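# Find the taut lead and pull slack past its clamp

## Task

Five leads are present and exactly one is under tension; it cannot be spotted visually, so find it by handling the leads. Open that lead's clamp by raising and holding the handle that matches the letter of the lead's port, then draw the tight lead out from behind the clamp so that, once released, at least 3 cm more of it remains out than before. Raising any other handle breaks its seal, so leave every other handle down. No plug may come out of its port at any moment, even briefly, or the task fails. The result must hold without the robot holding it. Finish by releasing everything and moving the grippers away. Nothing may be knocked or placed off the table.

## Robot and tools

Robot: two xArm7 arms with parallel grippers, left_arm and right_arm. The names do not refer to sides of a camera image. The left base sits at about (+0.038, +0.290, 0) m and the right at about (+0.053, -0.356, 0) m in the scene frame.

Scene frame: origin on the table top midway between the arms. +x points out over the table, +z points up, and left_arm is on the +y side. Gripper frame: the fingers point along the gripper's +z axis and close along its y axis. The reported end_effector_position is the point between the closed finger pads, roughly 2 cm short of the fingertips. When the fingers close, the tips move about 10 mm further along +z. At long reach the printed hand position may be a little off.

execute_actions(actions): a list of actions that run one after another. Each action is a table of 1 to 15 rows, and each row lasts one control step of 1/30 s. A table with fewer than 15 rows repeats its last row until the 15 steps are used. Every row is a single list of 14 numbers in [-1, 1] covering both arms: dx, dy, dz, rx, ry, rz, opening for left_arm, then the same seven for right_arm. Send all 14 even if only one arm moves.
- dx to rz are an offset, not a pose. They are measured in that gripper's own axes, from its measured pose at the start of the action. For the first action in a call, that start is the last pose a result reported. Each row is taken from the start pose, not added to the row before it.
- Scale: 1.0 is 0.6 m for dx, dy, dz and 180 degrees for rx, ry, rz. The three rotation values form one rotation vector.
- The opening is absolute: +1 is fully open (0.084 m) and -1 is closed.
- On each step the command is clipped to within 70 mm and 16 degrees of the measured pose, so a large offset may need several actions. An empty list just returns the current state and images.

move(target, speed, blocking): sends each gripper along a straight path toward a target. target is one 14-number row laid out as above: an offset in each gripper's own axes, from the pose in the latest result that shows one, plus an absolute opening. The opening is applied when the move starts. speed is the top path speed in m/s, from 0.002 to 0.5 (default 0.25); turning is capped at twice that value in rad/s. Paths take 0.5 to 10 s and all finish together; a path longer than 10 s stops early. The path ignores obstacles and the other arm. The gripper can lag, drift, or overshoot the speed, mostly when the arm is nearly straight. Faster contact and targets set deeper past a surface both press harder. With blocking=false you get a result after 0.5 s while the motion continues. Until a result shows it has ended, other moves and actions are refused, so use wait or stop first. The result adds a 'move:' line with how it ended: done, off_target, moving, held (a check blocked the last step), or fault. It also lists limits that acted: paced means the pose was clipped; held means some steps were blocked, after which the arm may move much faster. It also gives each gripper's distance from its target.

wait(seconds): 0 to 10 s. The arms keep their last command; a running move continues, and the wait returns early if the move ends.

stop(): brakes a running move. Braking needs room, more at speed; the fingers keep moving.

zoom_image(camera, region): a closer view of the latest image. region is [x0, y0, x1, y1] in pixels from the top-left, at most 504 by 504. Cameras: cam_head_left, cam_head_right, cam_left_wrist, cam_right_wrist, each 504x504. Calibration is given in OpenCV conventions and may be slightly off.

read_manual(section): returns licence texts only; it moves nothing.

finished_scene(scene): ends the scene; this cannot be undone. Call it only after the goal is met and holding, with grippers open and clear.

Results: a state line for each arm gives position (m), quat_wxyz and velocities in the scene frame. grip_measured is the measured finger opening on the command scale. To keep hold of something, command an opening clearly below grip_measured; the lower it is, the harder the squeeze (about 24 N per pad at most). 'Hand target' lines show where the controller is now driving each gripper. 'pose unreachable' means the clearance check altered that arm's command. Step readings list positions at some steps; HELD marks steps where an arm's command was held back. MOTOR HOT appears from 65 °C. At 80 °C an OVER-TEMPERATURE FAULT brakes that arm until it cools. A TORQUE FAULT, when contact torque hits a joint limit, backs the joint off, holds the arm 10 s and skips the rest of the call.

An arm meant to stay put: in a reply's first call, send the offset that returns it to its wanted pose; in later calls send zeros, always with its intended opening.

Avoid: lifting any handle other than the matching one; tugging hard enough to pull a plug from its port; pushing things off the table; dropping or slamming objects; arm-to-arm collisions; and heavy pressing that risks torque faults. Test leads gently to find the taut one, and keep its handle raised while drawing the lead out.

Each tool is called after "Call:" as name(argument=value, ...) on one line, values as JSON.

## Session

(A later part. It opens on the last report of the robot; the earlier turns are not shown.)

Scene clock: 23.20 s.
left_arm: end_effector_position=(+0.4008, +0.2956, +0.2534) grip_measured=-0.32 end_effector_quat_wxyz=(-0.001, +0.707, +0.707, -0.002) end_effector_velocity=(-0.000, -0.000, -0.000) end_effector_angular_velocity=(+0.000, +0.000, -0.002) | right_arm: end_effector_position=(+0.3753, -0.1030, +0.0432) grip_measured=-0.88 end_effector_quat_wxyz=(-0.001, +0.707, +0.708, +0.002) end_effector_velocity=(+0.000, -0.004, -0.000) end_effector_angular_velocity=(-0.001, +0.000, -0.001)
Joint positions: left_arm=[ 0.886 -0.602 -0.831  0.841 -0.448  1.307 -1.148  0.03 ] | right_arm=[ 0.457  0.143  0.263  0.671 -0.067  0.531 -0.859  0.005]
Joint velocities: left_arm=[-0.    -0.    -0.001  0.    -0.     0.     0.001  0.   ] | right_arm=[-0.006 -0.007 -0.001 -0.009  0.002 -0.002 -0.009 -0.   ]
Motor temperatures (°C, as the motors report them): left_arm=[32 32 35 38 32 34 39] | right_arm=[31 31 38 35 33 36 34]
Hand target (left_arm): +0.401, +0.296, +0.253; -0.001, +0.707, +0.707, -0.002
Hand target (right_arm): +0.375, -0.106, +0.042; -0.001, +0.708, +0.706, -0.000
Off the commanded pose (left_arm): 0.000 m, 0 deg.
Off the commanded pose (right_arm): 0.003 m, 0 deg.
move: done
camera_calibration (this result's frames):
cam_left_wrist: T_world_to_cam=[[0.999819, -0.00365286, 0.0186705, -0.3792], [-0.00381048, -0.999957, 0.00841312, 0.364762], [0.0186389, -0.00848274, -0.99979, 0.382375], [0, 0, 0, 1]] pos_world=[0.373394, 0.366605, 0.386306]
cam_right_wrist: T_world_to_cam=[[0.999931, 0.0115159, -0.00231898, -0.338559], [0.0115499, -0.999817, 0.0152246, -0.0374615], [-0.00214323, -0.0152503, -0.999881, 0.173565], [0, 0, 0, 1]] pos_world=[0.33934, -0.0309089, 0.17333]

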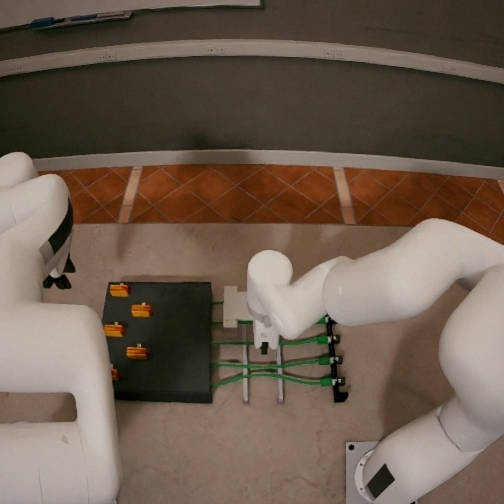

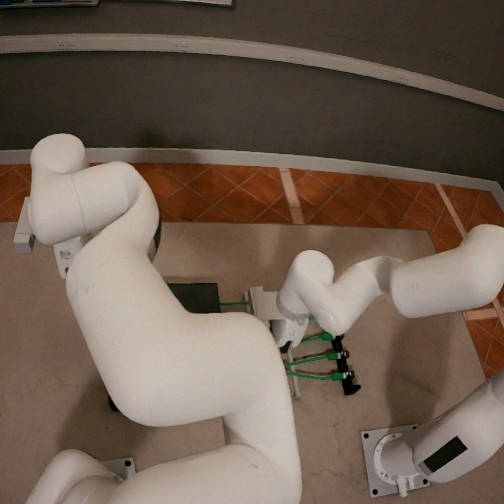

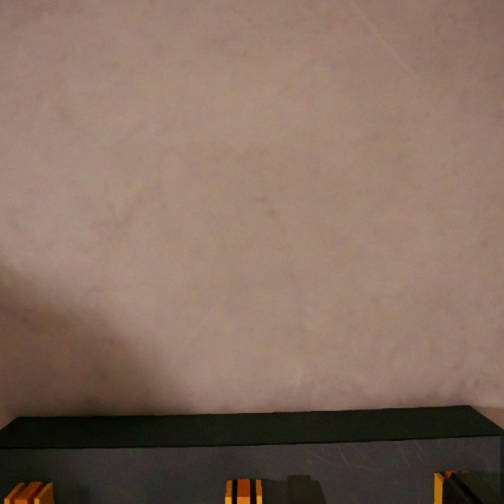

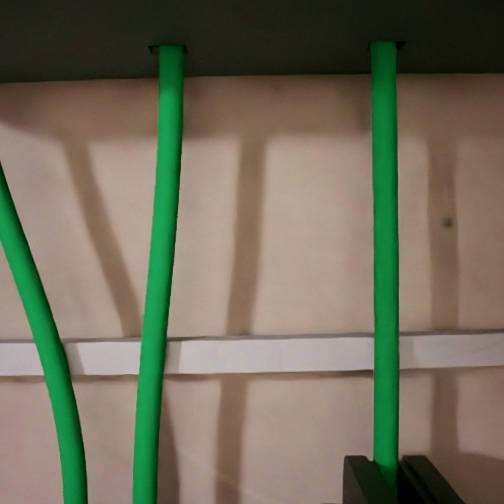

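Call:
move(target=[-0.105,-0.058,0.23,0,0,0,-0.3,0.005,0,0.002,0,0,0,-1], speed=0.12)

Scene clock: 25.50 s.
left_arm: end_effector_position=(+0.3654, +0.2324, +0.1161) grip_measured=-0.32 end_effector_quat_wxyz=(-0.001, +0.707, +0.707, -0.002) end_effector_velocity=(+0.001, -0.001, -0.003) end_effector_angular_velocity=(+0.000, +0.001, -0.002) | right_arm: end_effector_position=(+0.3752, -0.1007, +0.0417) grip_measured=-0.88 end_effector_quat_wxyz=(-0.001, +0.707, +0.707, +0.001) end_effector_velocity=(+0.000, +0.001, +0.001) end_effector_angular_velocity=(+0.002, -0.002, +0.001)
Joint positions: left_arm=[ 0.776 -0.609 -1.097  0.509 -0.68   0.944 -1.216  0.03 ] | right_arm=[ 0.463  0.152  0.261  0.677 -0.072  0.53  -0.85   0.005]
Joint velocities: left_arm=[ 0.007  0.009 -0.014 -0.001 -0.001 -0.012 -0.002  0.   ] | right_arm=[ 0.001 -0.001  0.001  0.001  0.001 -0.001 -0.    -0.   ]
Motor temperatures (°C, as the motors report them): left_arm=[32 32 35 38 32 34 39] | right_arm=[31 31 38 35 33 36 34]
Hand target (left_arm): +0.365, +0.232, +0.116; -0.001, +0.707, +0.707, -0.002
Hand target (right_arm): +0.375, -0.100, +0.042; -0.001, +0.707, +0.708, +0.002
Off the commanded pose (left_arm): 0.000 m, 0 deg.
Off the commanded pose (right_arm): 0.001 m, 0 deg.
move: done
camera_calibration (this result's frames):
cam_left_wrist: T_world_to_cam=[[0.999815, -0.00408768, 0.0188147, -0.341462], [-0.00424055, -0.999958, 0.00809244, 0.302786], [0.0187808, -0.00817073, -0.99979, 0.245086], [0, 0, 0, 1]] pos_world=[0.33808, 0.30338, 0.249009]
cam_right_wrist: T_world_to_cam=[[0.99994, 0.0104551, -0.00327938, -0.338597], [0.0105065, -0.999815, 0.0160935, -0.0347641], [-0.00311052, -0.016127, -0.999865, 0.172395], [0, 0, 0, 1]] pos_world=[0.339478, -0.0284374, 0.171821]

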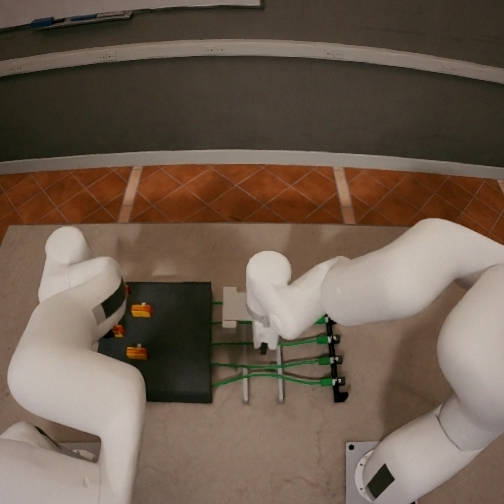

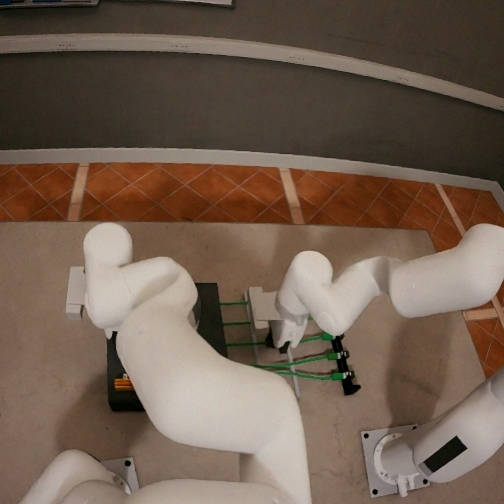

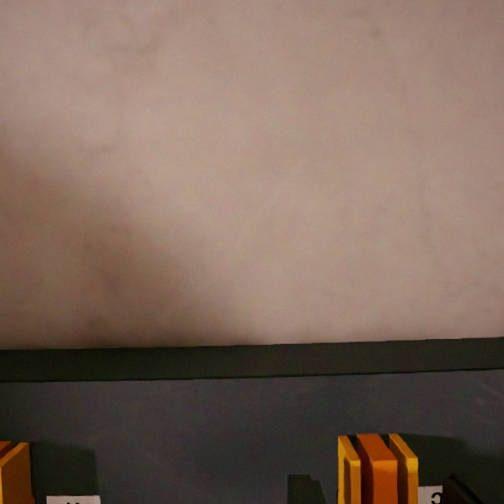

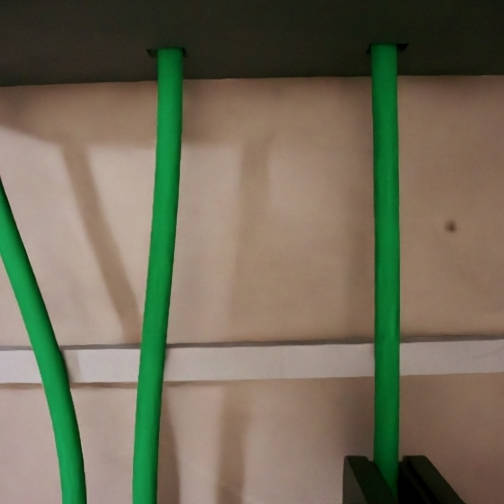

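Call:
move(target=[0,0.002,0.047,0,0,0,-0.3,0,0,0,0,0,0,-1], speed=0.03)

Call:
move(target=[0,0,0,0,0,0,-1,0,0,0,0,0,0,-1])

Call:
move(target=[0,0,-0.02,0,0,0,-1,0,0,0,0,0,0,-1], speed=0.002)

Call:
move(target=[0,0,0,0,0,0,-1,-0.018,0,-0.025,0,0,0,-1], speed=0.01)

Scene clock: 27.27 s.
left_arm: end_effector_position=(+0.3665, +0.2323, +0.0884) grip_measured=-0.32 end_effector_quat_wxyz=(-0.001, +0.707, +0.707, -0.001) end_effector_velocity=(+0.001, +0.000, -0.003) end_effector_angular_velocity=(+0.000, +0.001, +0.002) | right_arm: end_effector_position=(+0.3752, -0.1005, +0.0418) grip_measured=-0.88 end_effector_quat_wxyz=(-0.001, +0.707, +0.707, +0.001) end_effector_velocity=(-0.000, +0.000, -0.000) end_effector_angular_velocity=(+0.000, +0.000, +0.000)
Joint positions: left_arm=[ 0.837 -0.531 -1.201  0.482 -0.698  0.827 -1.219  0.03 ] | right_arm=[ 0.463  0.152  0.262  0.677 -0.072  0.529 -0.85   0.005]
Joint velocities: left_arm=[ 0.014  0.012 -0.016 -0.     0.001 -0.014 -0.003 -0.   ] | right_arm=[-0.     0.     0.002 -0.    -0.    -0.     0.001 -0.   ]
Motor temperatures (°C, as the motors report them): left_arm=[32 32 35 38 32 34 39] | right_arm=[31 31 38 35 33 36 34]
Hand target (left_arm): +0.367, +0.232, +0.088; -0.001, +0.707, +0.707, -0.001
Hand target (right_arm): +0.375, -0.101, +0.042; -0.001, +0.707, +0.707, +0.001
Off the commanded pose (left_arm): 0.000 m, 0 deg.
Off the commanded pose (right_arm): 0.000 m, 0 deg.
move: done
camera_calibration (this result's frames):
cam_left_wrist: T_world_to_cam=[[0.999809, -0.00427383, 0.0190639, -0.341952], [-0.00442911, -0.999957, 0.00811052, 0.302988], [0.0190285, -0.00819341, -0.999785, 0.217249], [0, 0, 0, 1]] pos_world=[0.339094, 0.303294, 0.221264]
cam_right_wrist: T_world_to_cam=[[0.999938, 0.0107284, -0.00302919, -0.338599], [0.0107752, -0.999816, 0.0158493, -0.0346761], [-0.00285859, -0.015881, -0.99987, 0.172406], [0, 0, 0, 1]] pos_world=[0.339445, -0.0282991, 0.171908]

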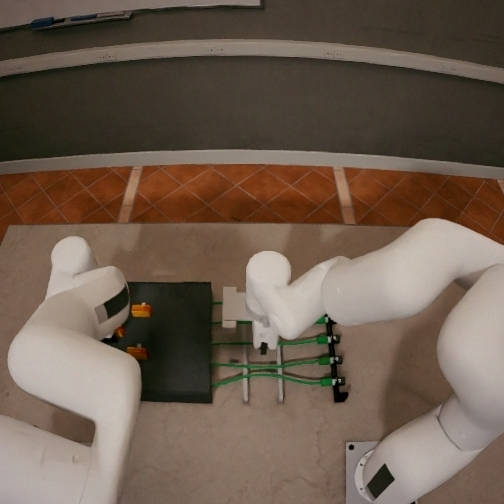

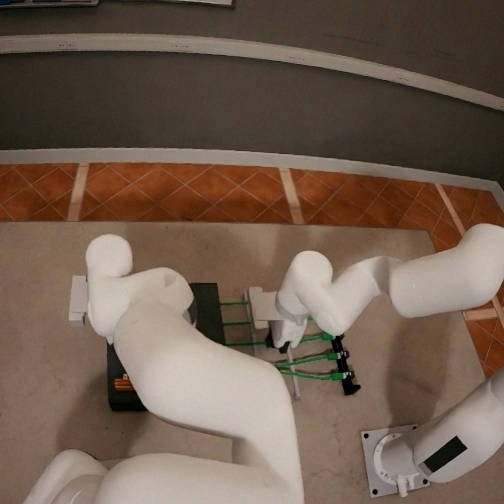

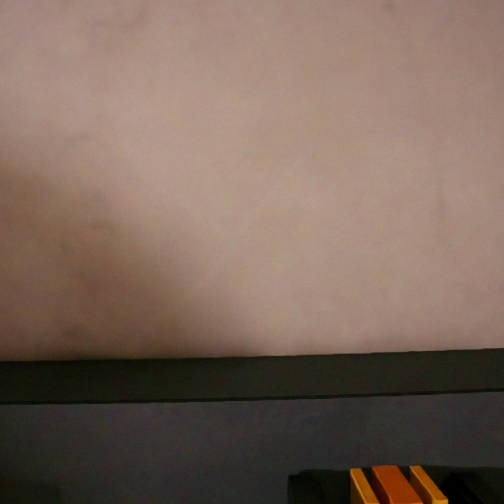

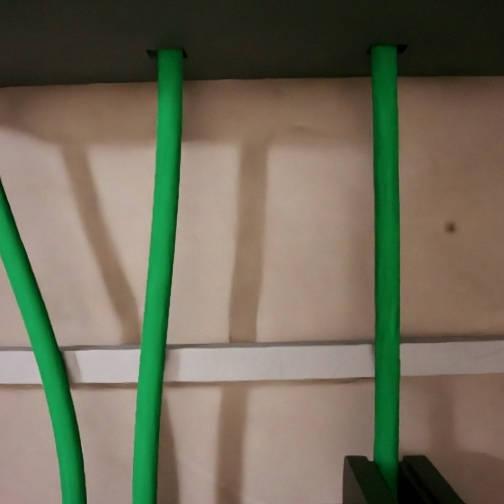

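Scene clock: 27.77 s.
left_arm: end_effector_position=(+0.3676, +0.2323, +0.0891) grip_measured=-0.74 end_effector_quat_wxyz=(+0.000, +0.707, +0.707, -0.000) end_effector_velocity=(-0.001, -0.000, -0.000) end_effector_angular_velocity=(-0.000, +0.003, -0.001) | right_arm: end_effector_position=(+0.3752, -0.1005, +0.0418) grip_measured=-0.88 end_effector_quat_wxyz=(-0.001, +0.707, +0.707, +0.001) end_effector_velocity=(+0.000, +0.000, +0.000) end_effector_angular_velocity=(-0.000, -0.001, -0.001)
Joint positions: left_arm=[ 0.837 -0.531 -1.2    0.483 -0.698  0.825 -1.219  0.011] | right_arm=[ 0.463  0.152  0.262  0.677 -0.072  0.529 -0.85   0.005]
Joint velocities: left_arm=[-0.001  0.001  0.001 -0.001  0.001  0.002  0.     0.   ] | right_arm=[ 0.001 -0.001 -0.001 -0.    -0.     0.     0.001  0.   ]
Motor temperatures (°C, as the motors report them): left_arm=[32 32 35 38 32 34 39] | right_arm=[31 31 38 35 33 36 34]
Hand target (left_arm): +0.366, +0.232, +0.088; -0.001, +0.707, +0.707, -0.001
Hand target (right_arm): +0.375, -0.100, +0.042; -0.001, +0.707, +0.707, +0.001
Off the commanded pose (left_arm): 0.001 m, 0 deg.
Off the commanded pose (right_arm): 0.000 m, 0 deg.
move: done
camera_calibration (this result's frames):
cam_left_wrist: T_world_to_cam=[[0.999743, -0.00388675, 0.0223459, -0.343484], [-0.00406574, -0.99996, 0.00796987, 0.302855], [0.0223141, -0.00805867, -0.999719, 0.216693], [0, 0, 0, 1]] pos_world=[0.339792, 0.303254, 0.221893]
cam_right_wrist: T_world_to_cam=[[0.999938, 0.0107293, -0.00303068, -0.338598], [0.0107761, -0.999816, 0.015851, -0.0346768], [-0.00286005, -0.0158826, -0.99987, 0.172407], [0, 0, 0, 1]] pos_world=[0.339444, -0.0282992, 0.171908]

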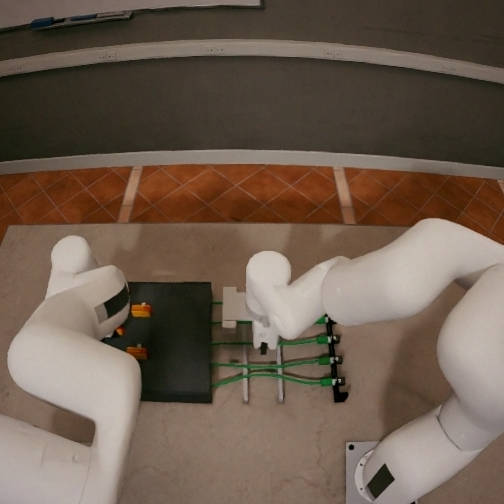

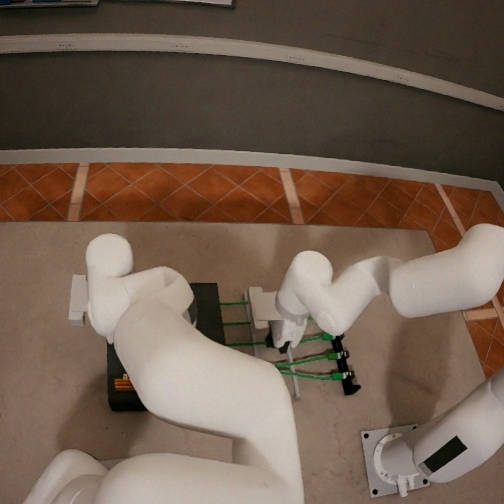

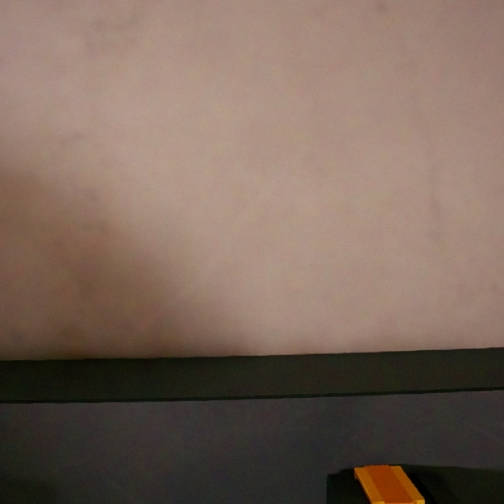

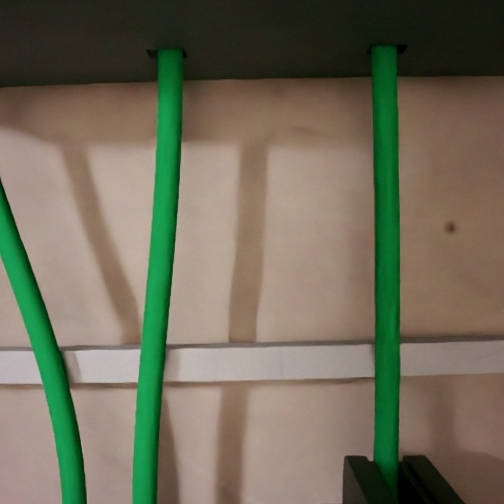

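Scene clock: 34.00 s.
left_arm: end_effector_position=(+0.3676, +0.2324, +0.1010) grip_measured=-0.75 end_effector_quat_wxyz=(+0.000, +0.707, +0.707, -0.000) end_effector_velocity=(-0.000, -0.000, +0.000) end_effector_angular_velocity=(+0.001, -0.000, -0.002) | right_arm: end_effector_position=(+0.3752, -0.1005, +0.0418) grip_measured=-0.88 end_effector_quat_wxyz=(-0.001, +0.707, +0.707, +0.001) end_effector_velocity=(-0.000, +0.001, +0.000) end_effector_angular_velocity=(+0.000, -0.000, +0.003)
Joint positions: left_arm=[ 0.809 -0.564 -1.154  0.495 -0.691  0.876 -1.218  0.011] | right_arm=[ 0.463  0.152  0.262  0.677 -0.072  0.529 -0.85   0.005]
Joint velocities: left_arm=[-0.001 -0.001 -0.    -0.    -0.    -0.     0.     0.   ] | right_arm=[ 0.001 -0.001  0.001  0.     0.     0.    -0.001  0.   ]
Motor temperatures (°C, as the motors report them): left_arm=[32 32 35 37 33 34 39] | right_arm=[31 31 38 35 33 36 34]
Hand target (left_arm): +0.368, +0.232, +0.101; +0.000, +0.707, +0.707, -0.000
Hand target (right_arm): +0.375, -0.100, +0.042; -0.001, +0.707, +0.707, +0.001
Off the commanded pose (left_arm): 0.000 m, 0 deg.
Off the commanded pose (right_arm): 0.000 m, 0 deg.
move: done
camera_calibration (this result's frames):
cam_left_wrist: T_world_to_cam=[[0.999746, -0.00374541, 0.0222347, -0.343739], [-0.00392306, -0.999961, 0.00795129, 0.302779], [0.0222041, -0.0080365, -0.999721, 0.228596], [0, 0, 0, 1]] pos_world=[0.339763, 0.303317, 0.233767]
cam_right_wrist: T_world_to_cam=[[0.999938, 0.0107292, -0.00303075, -0.338598], [0.0107759, -0.999816, 0.015851, -0.0346767], [-0.00286012, -0.0158826, -0.99987, 0.172407], [0, 0, 0, 1]] pos_world=[0.339444, -0.0282992, 0.171908]

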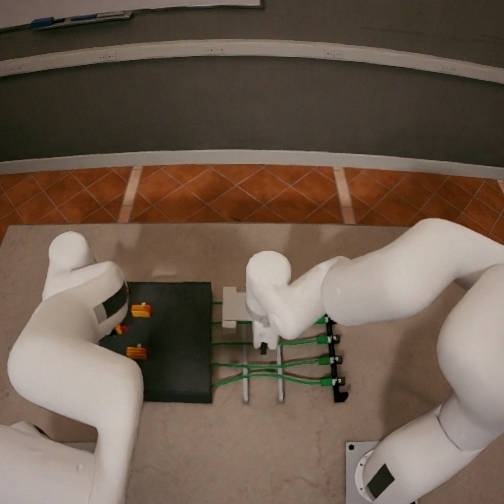

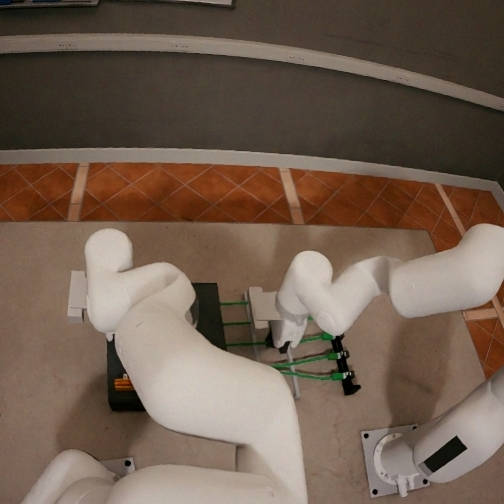

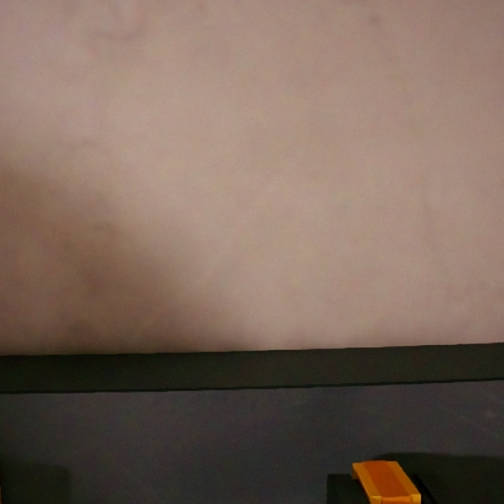

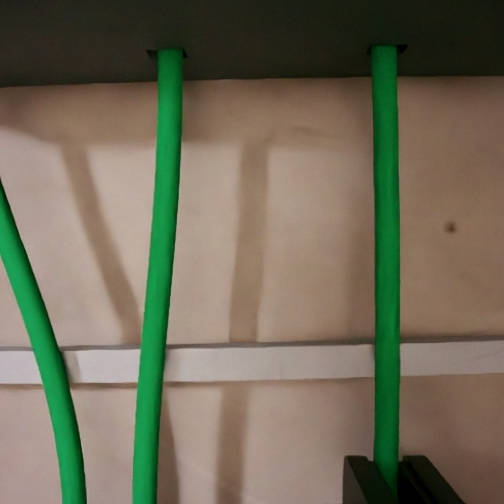

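Scene clock: 36.07 s.
left_arm: end_effector_position=(+0.3676, +0.2324, +0.1010) grip_measured=-0.75 end_effector_quat_wxyz=(+0.000, +0.707, +0.707, -0.000) end_effector_velocity=(-0.000, -0.000, -0.000) end_effector_angular_velocity=(+0.000, +0.000, -0.000) | right_arm: end_effector_position=(+0.3753, -0.1112, +0.0564) grip_measured=-0.88 end_effector_quat_wxyz=(-0.001, +0.707, +0.707, +0.001) end_effector_velocity=(-0.000, -0.002, +0.002) end_effector_angular_velocity=(-0.001, +0.001, +0.001)
Joint positions: left_arm=[ 0.809 -0.564 -1.154  0.495 -0.691  0.876 -1.218  0.011] | right_arm=[ 0.446  0.092  0.261  0.659 -0.039  0.568 -0.894  0.005]
Joint velocities: left_arm=[-0.    -0.    -0.001  0.    -0.     0.    -0.001 -0.   ] | right_arm=[-0.003 -0.01  -0.    -0.003  0.006  0.008 -0.009 -0.   ]
Motor temperatures (°C, as the motors report them): left_arm=[32 32 35 37 33 34 39] | right_arm=[31 31 38 35 33 36 34]
Hand target (left_arm): +0.368, +0.232, +0.101; +0.000, +0.707, +0.707, -0.000
Hand target (right_arm): +0.375, -0.111, +0.057; -0.001, +0.707, +0.707, +0.001
Off the commanded pose (left_arm): 0.000 m, 0 deg.
Off the commanded pose (right_arm): 0.000 m, 0 deg.
move: done
camera_calibration (this result's frames):
cam_left_wrist: T_world_to_cam=[[0.999746, -0.00374484, 0.0222436, -0.343743], [-0.00392255, -0.999961, 0.00795098, 0.302779], [0.022213, -0.00803621, -0.999721, 0.228595], [0, 0, 0, 1]] pos_world=[0.339765, 0.303317, 0.23377]
cam_right_wrist: T_world_to_cam=[[0.99994, 0.0106032, -0.0028018, -0.338553], [0.0106473, -0.999812, 0.0162106, -0.0455726], [-0.00262939, -0.0162394, -0.999865, 0.186743], [0, 0, 0, 1]] pos_world=[0.339509, -0.0389417, 0.186508]

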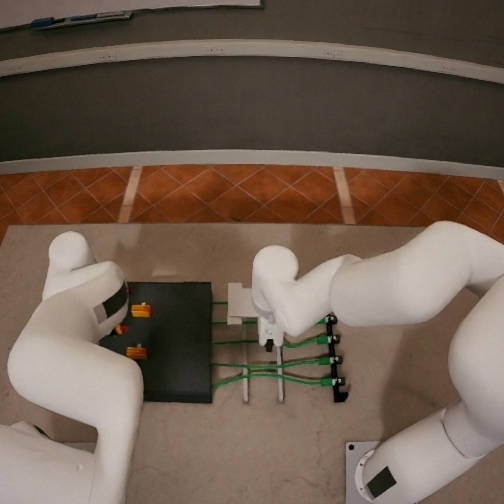

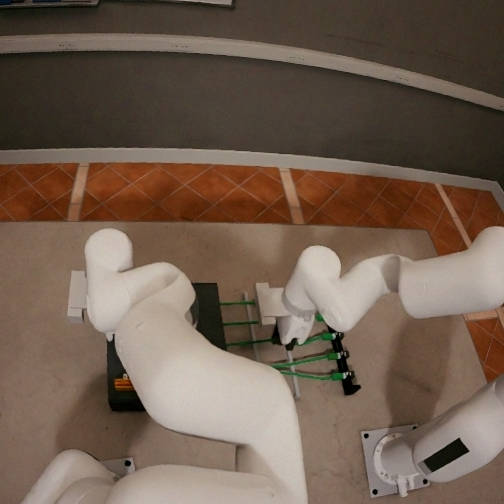

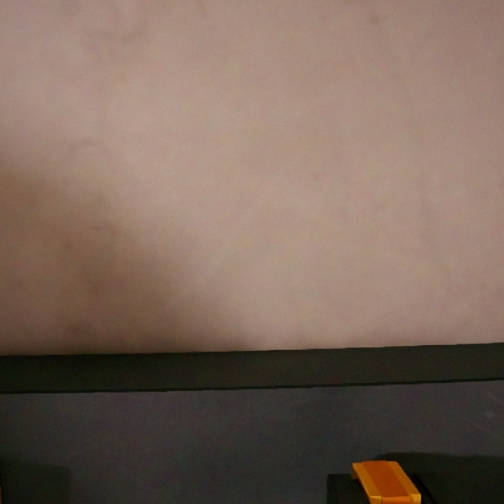

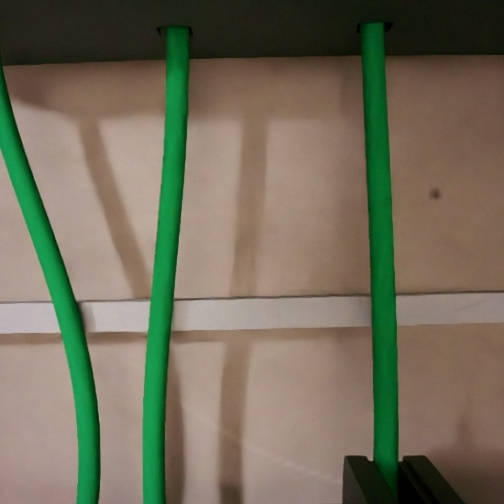

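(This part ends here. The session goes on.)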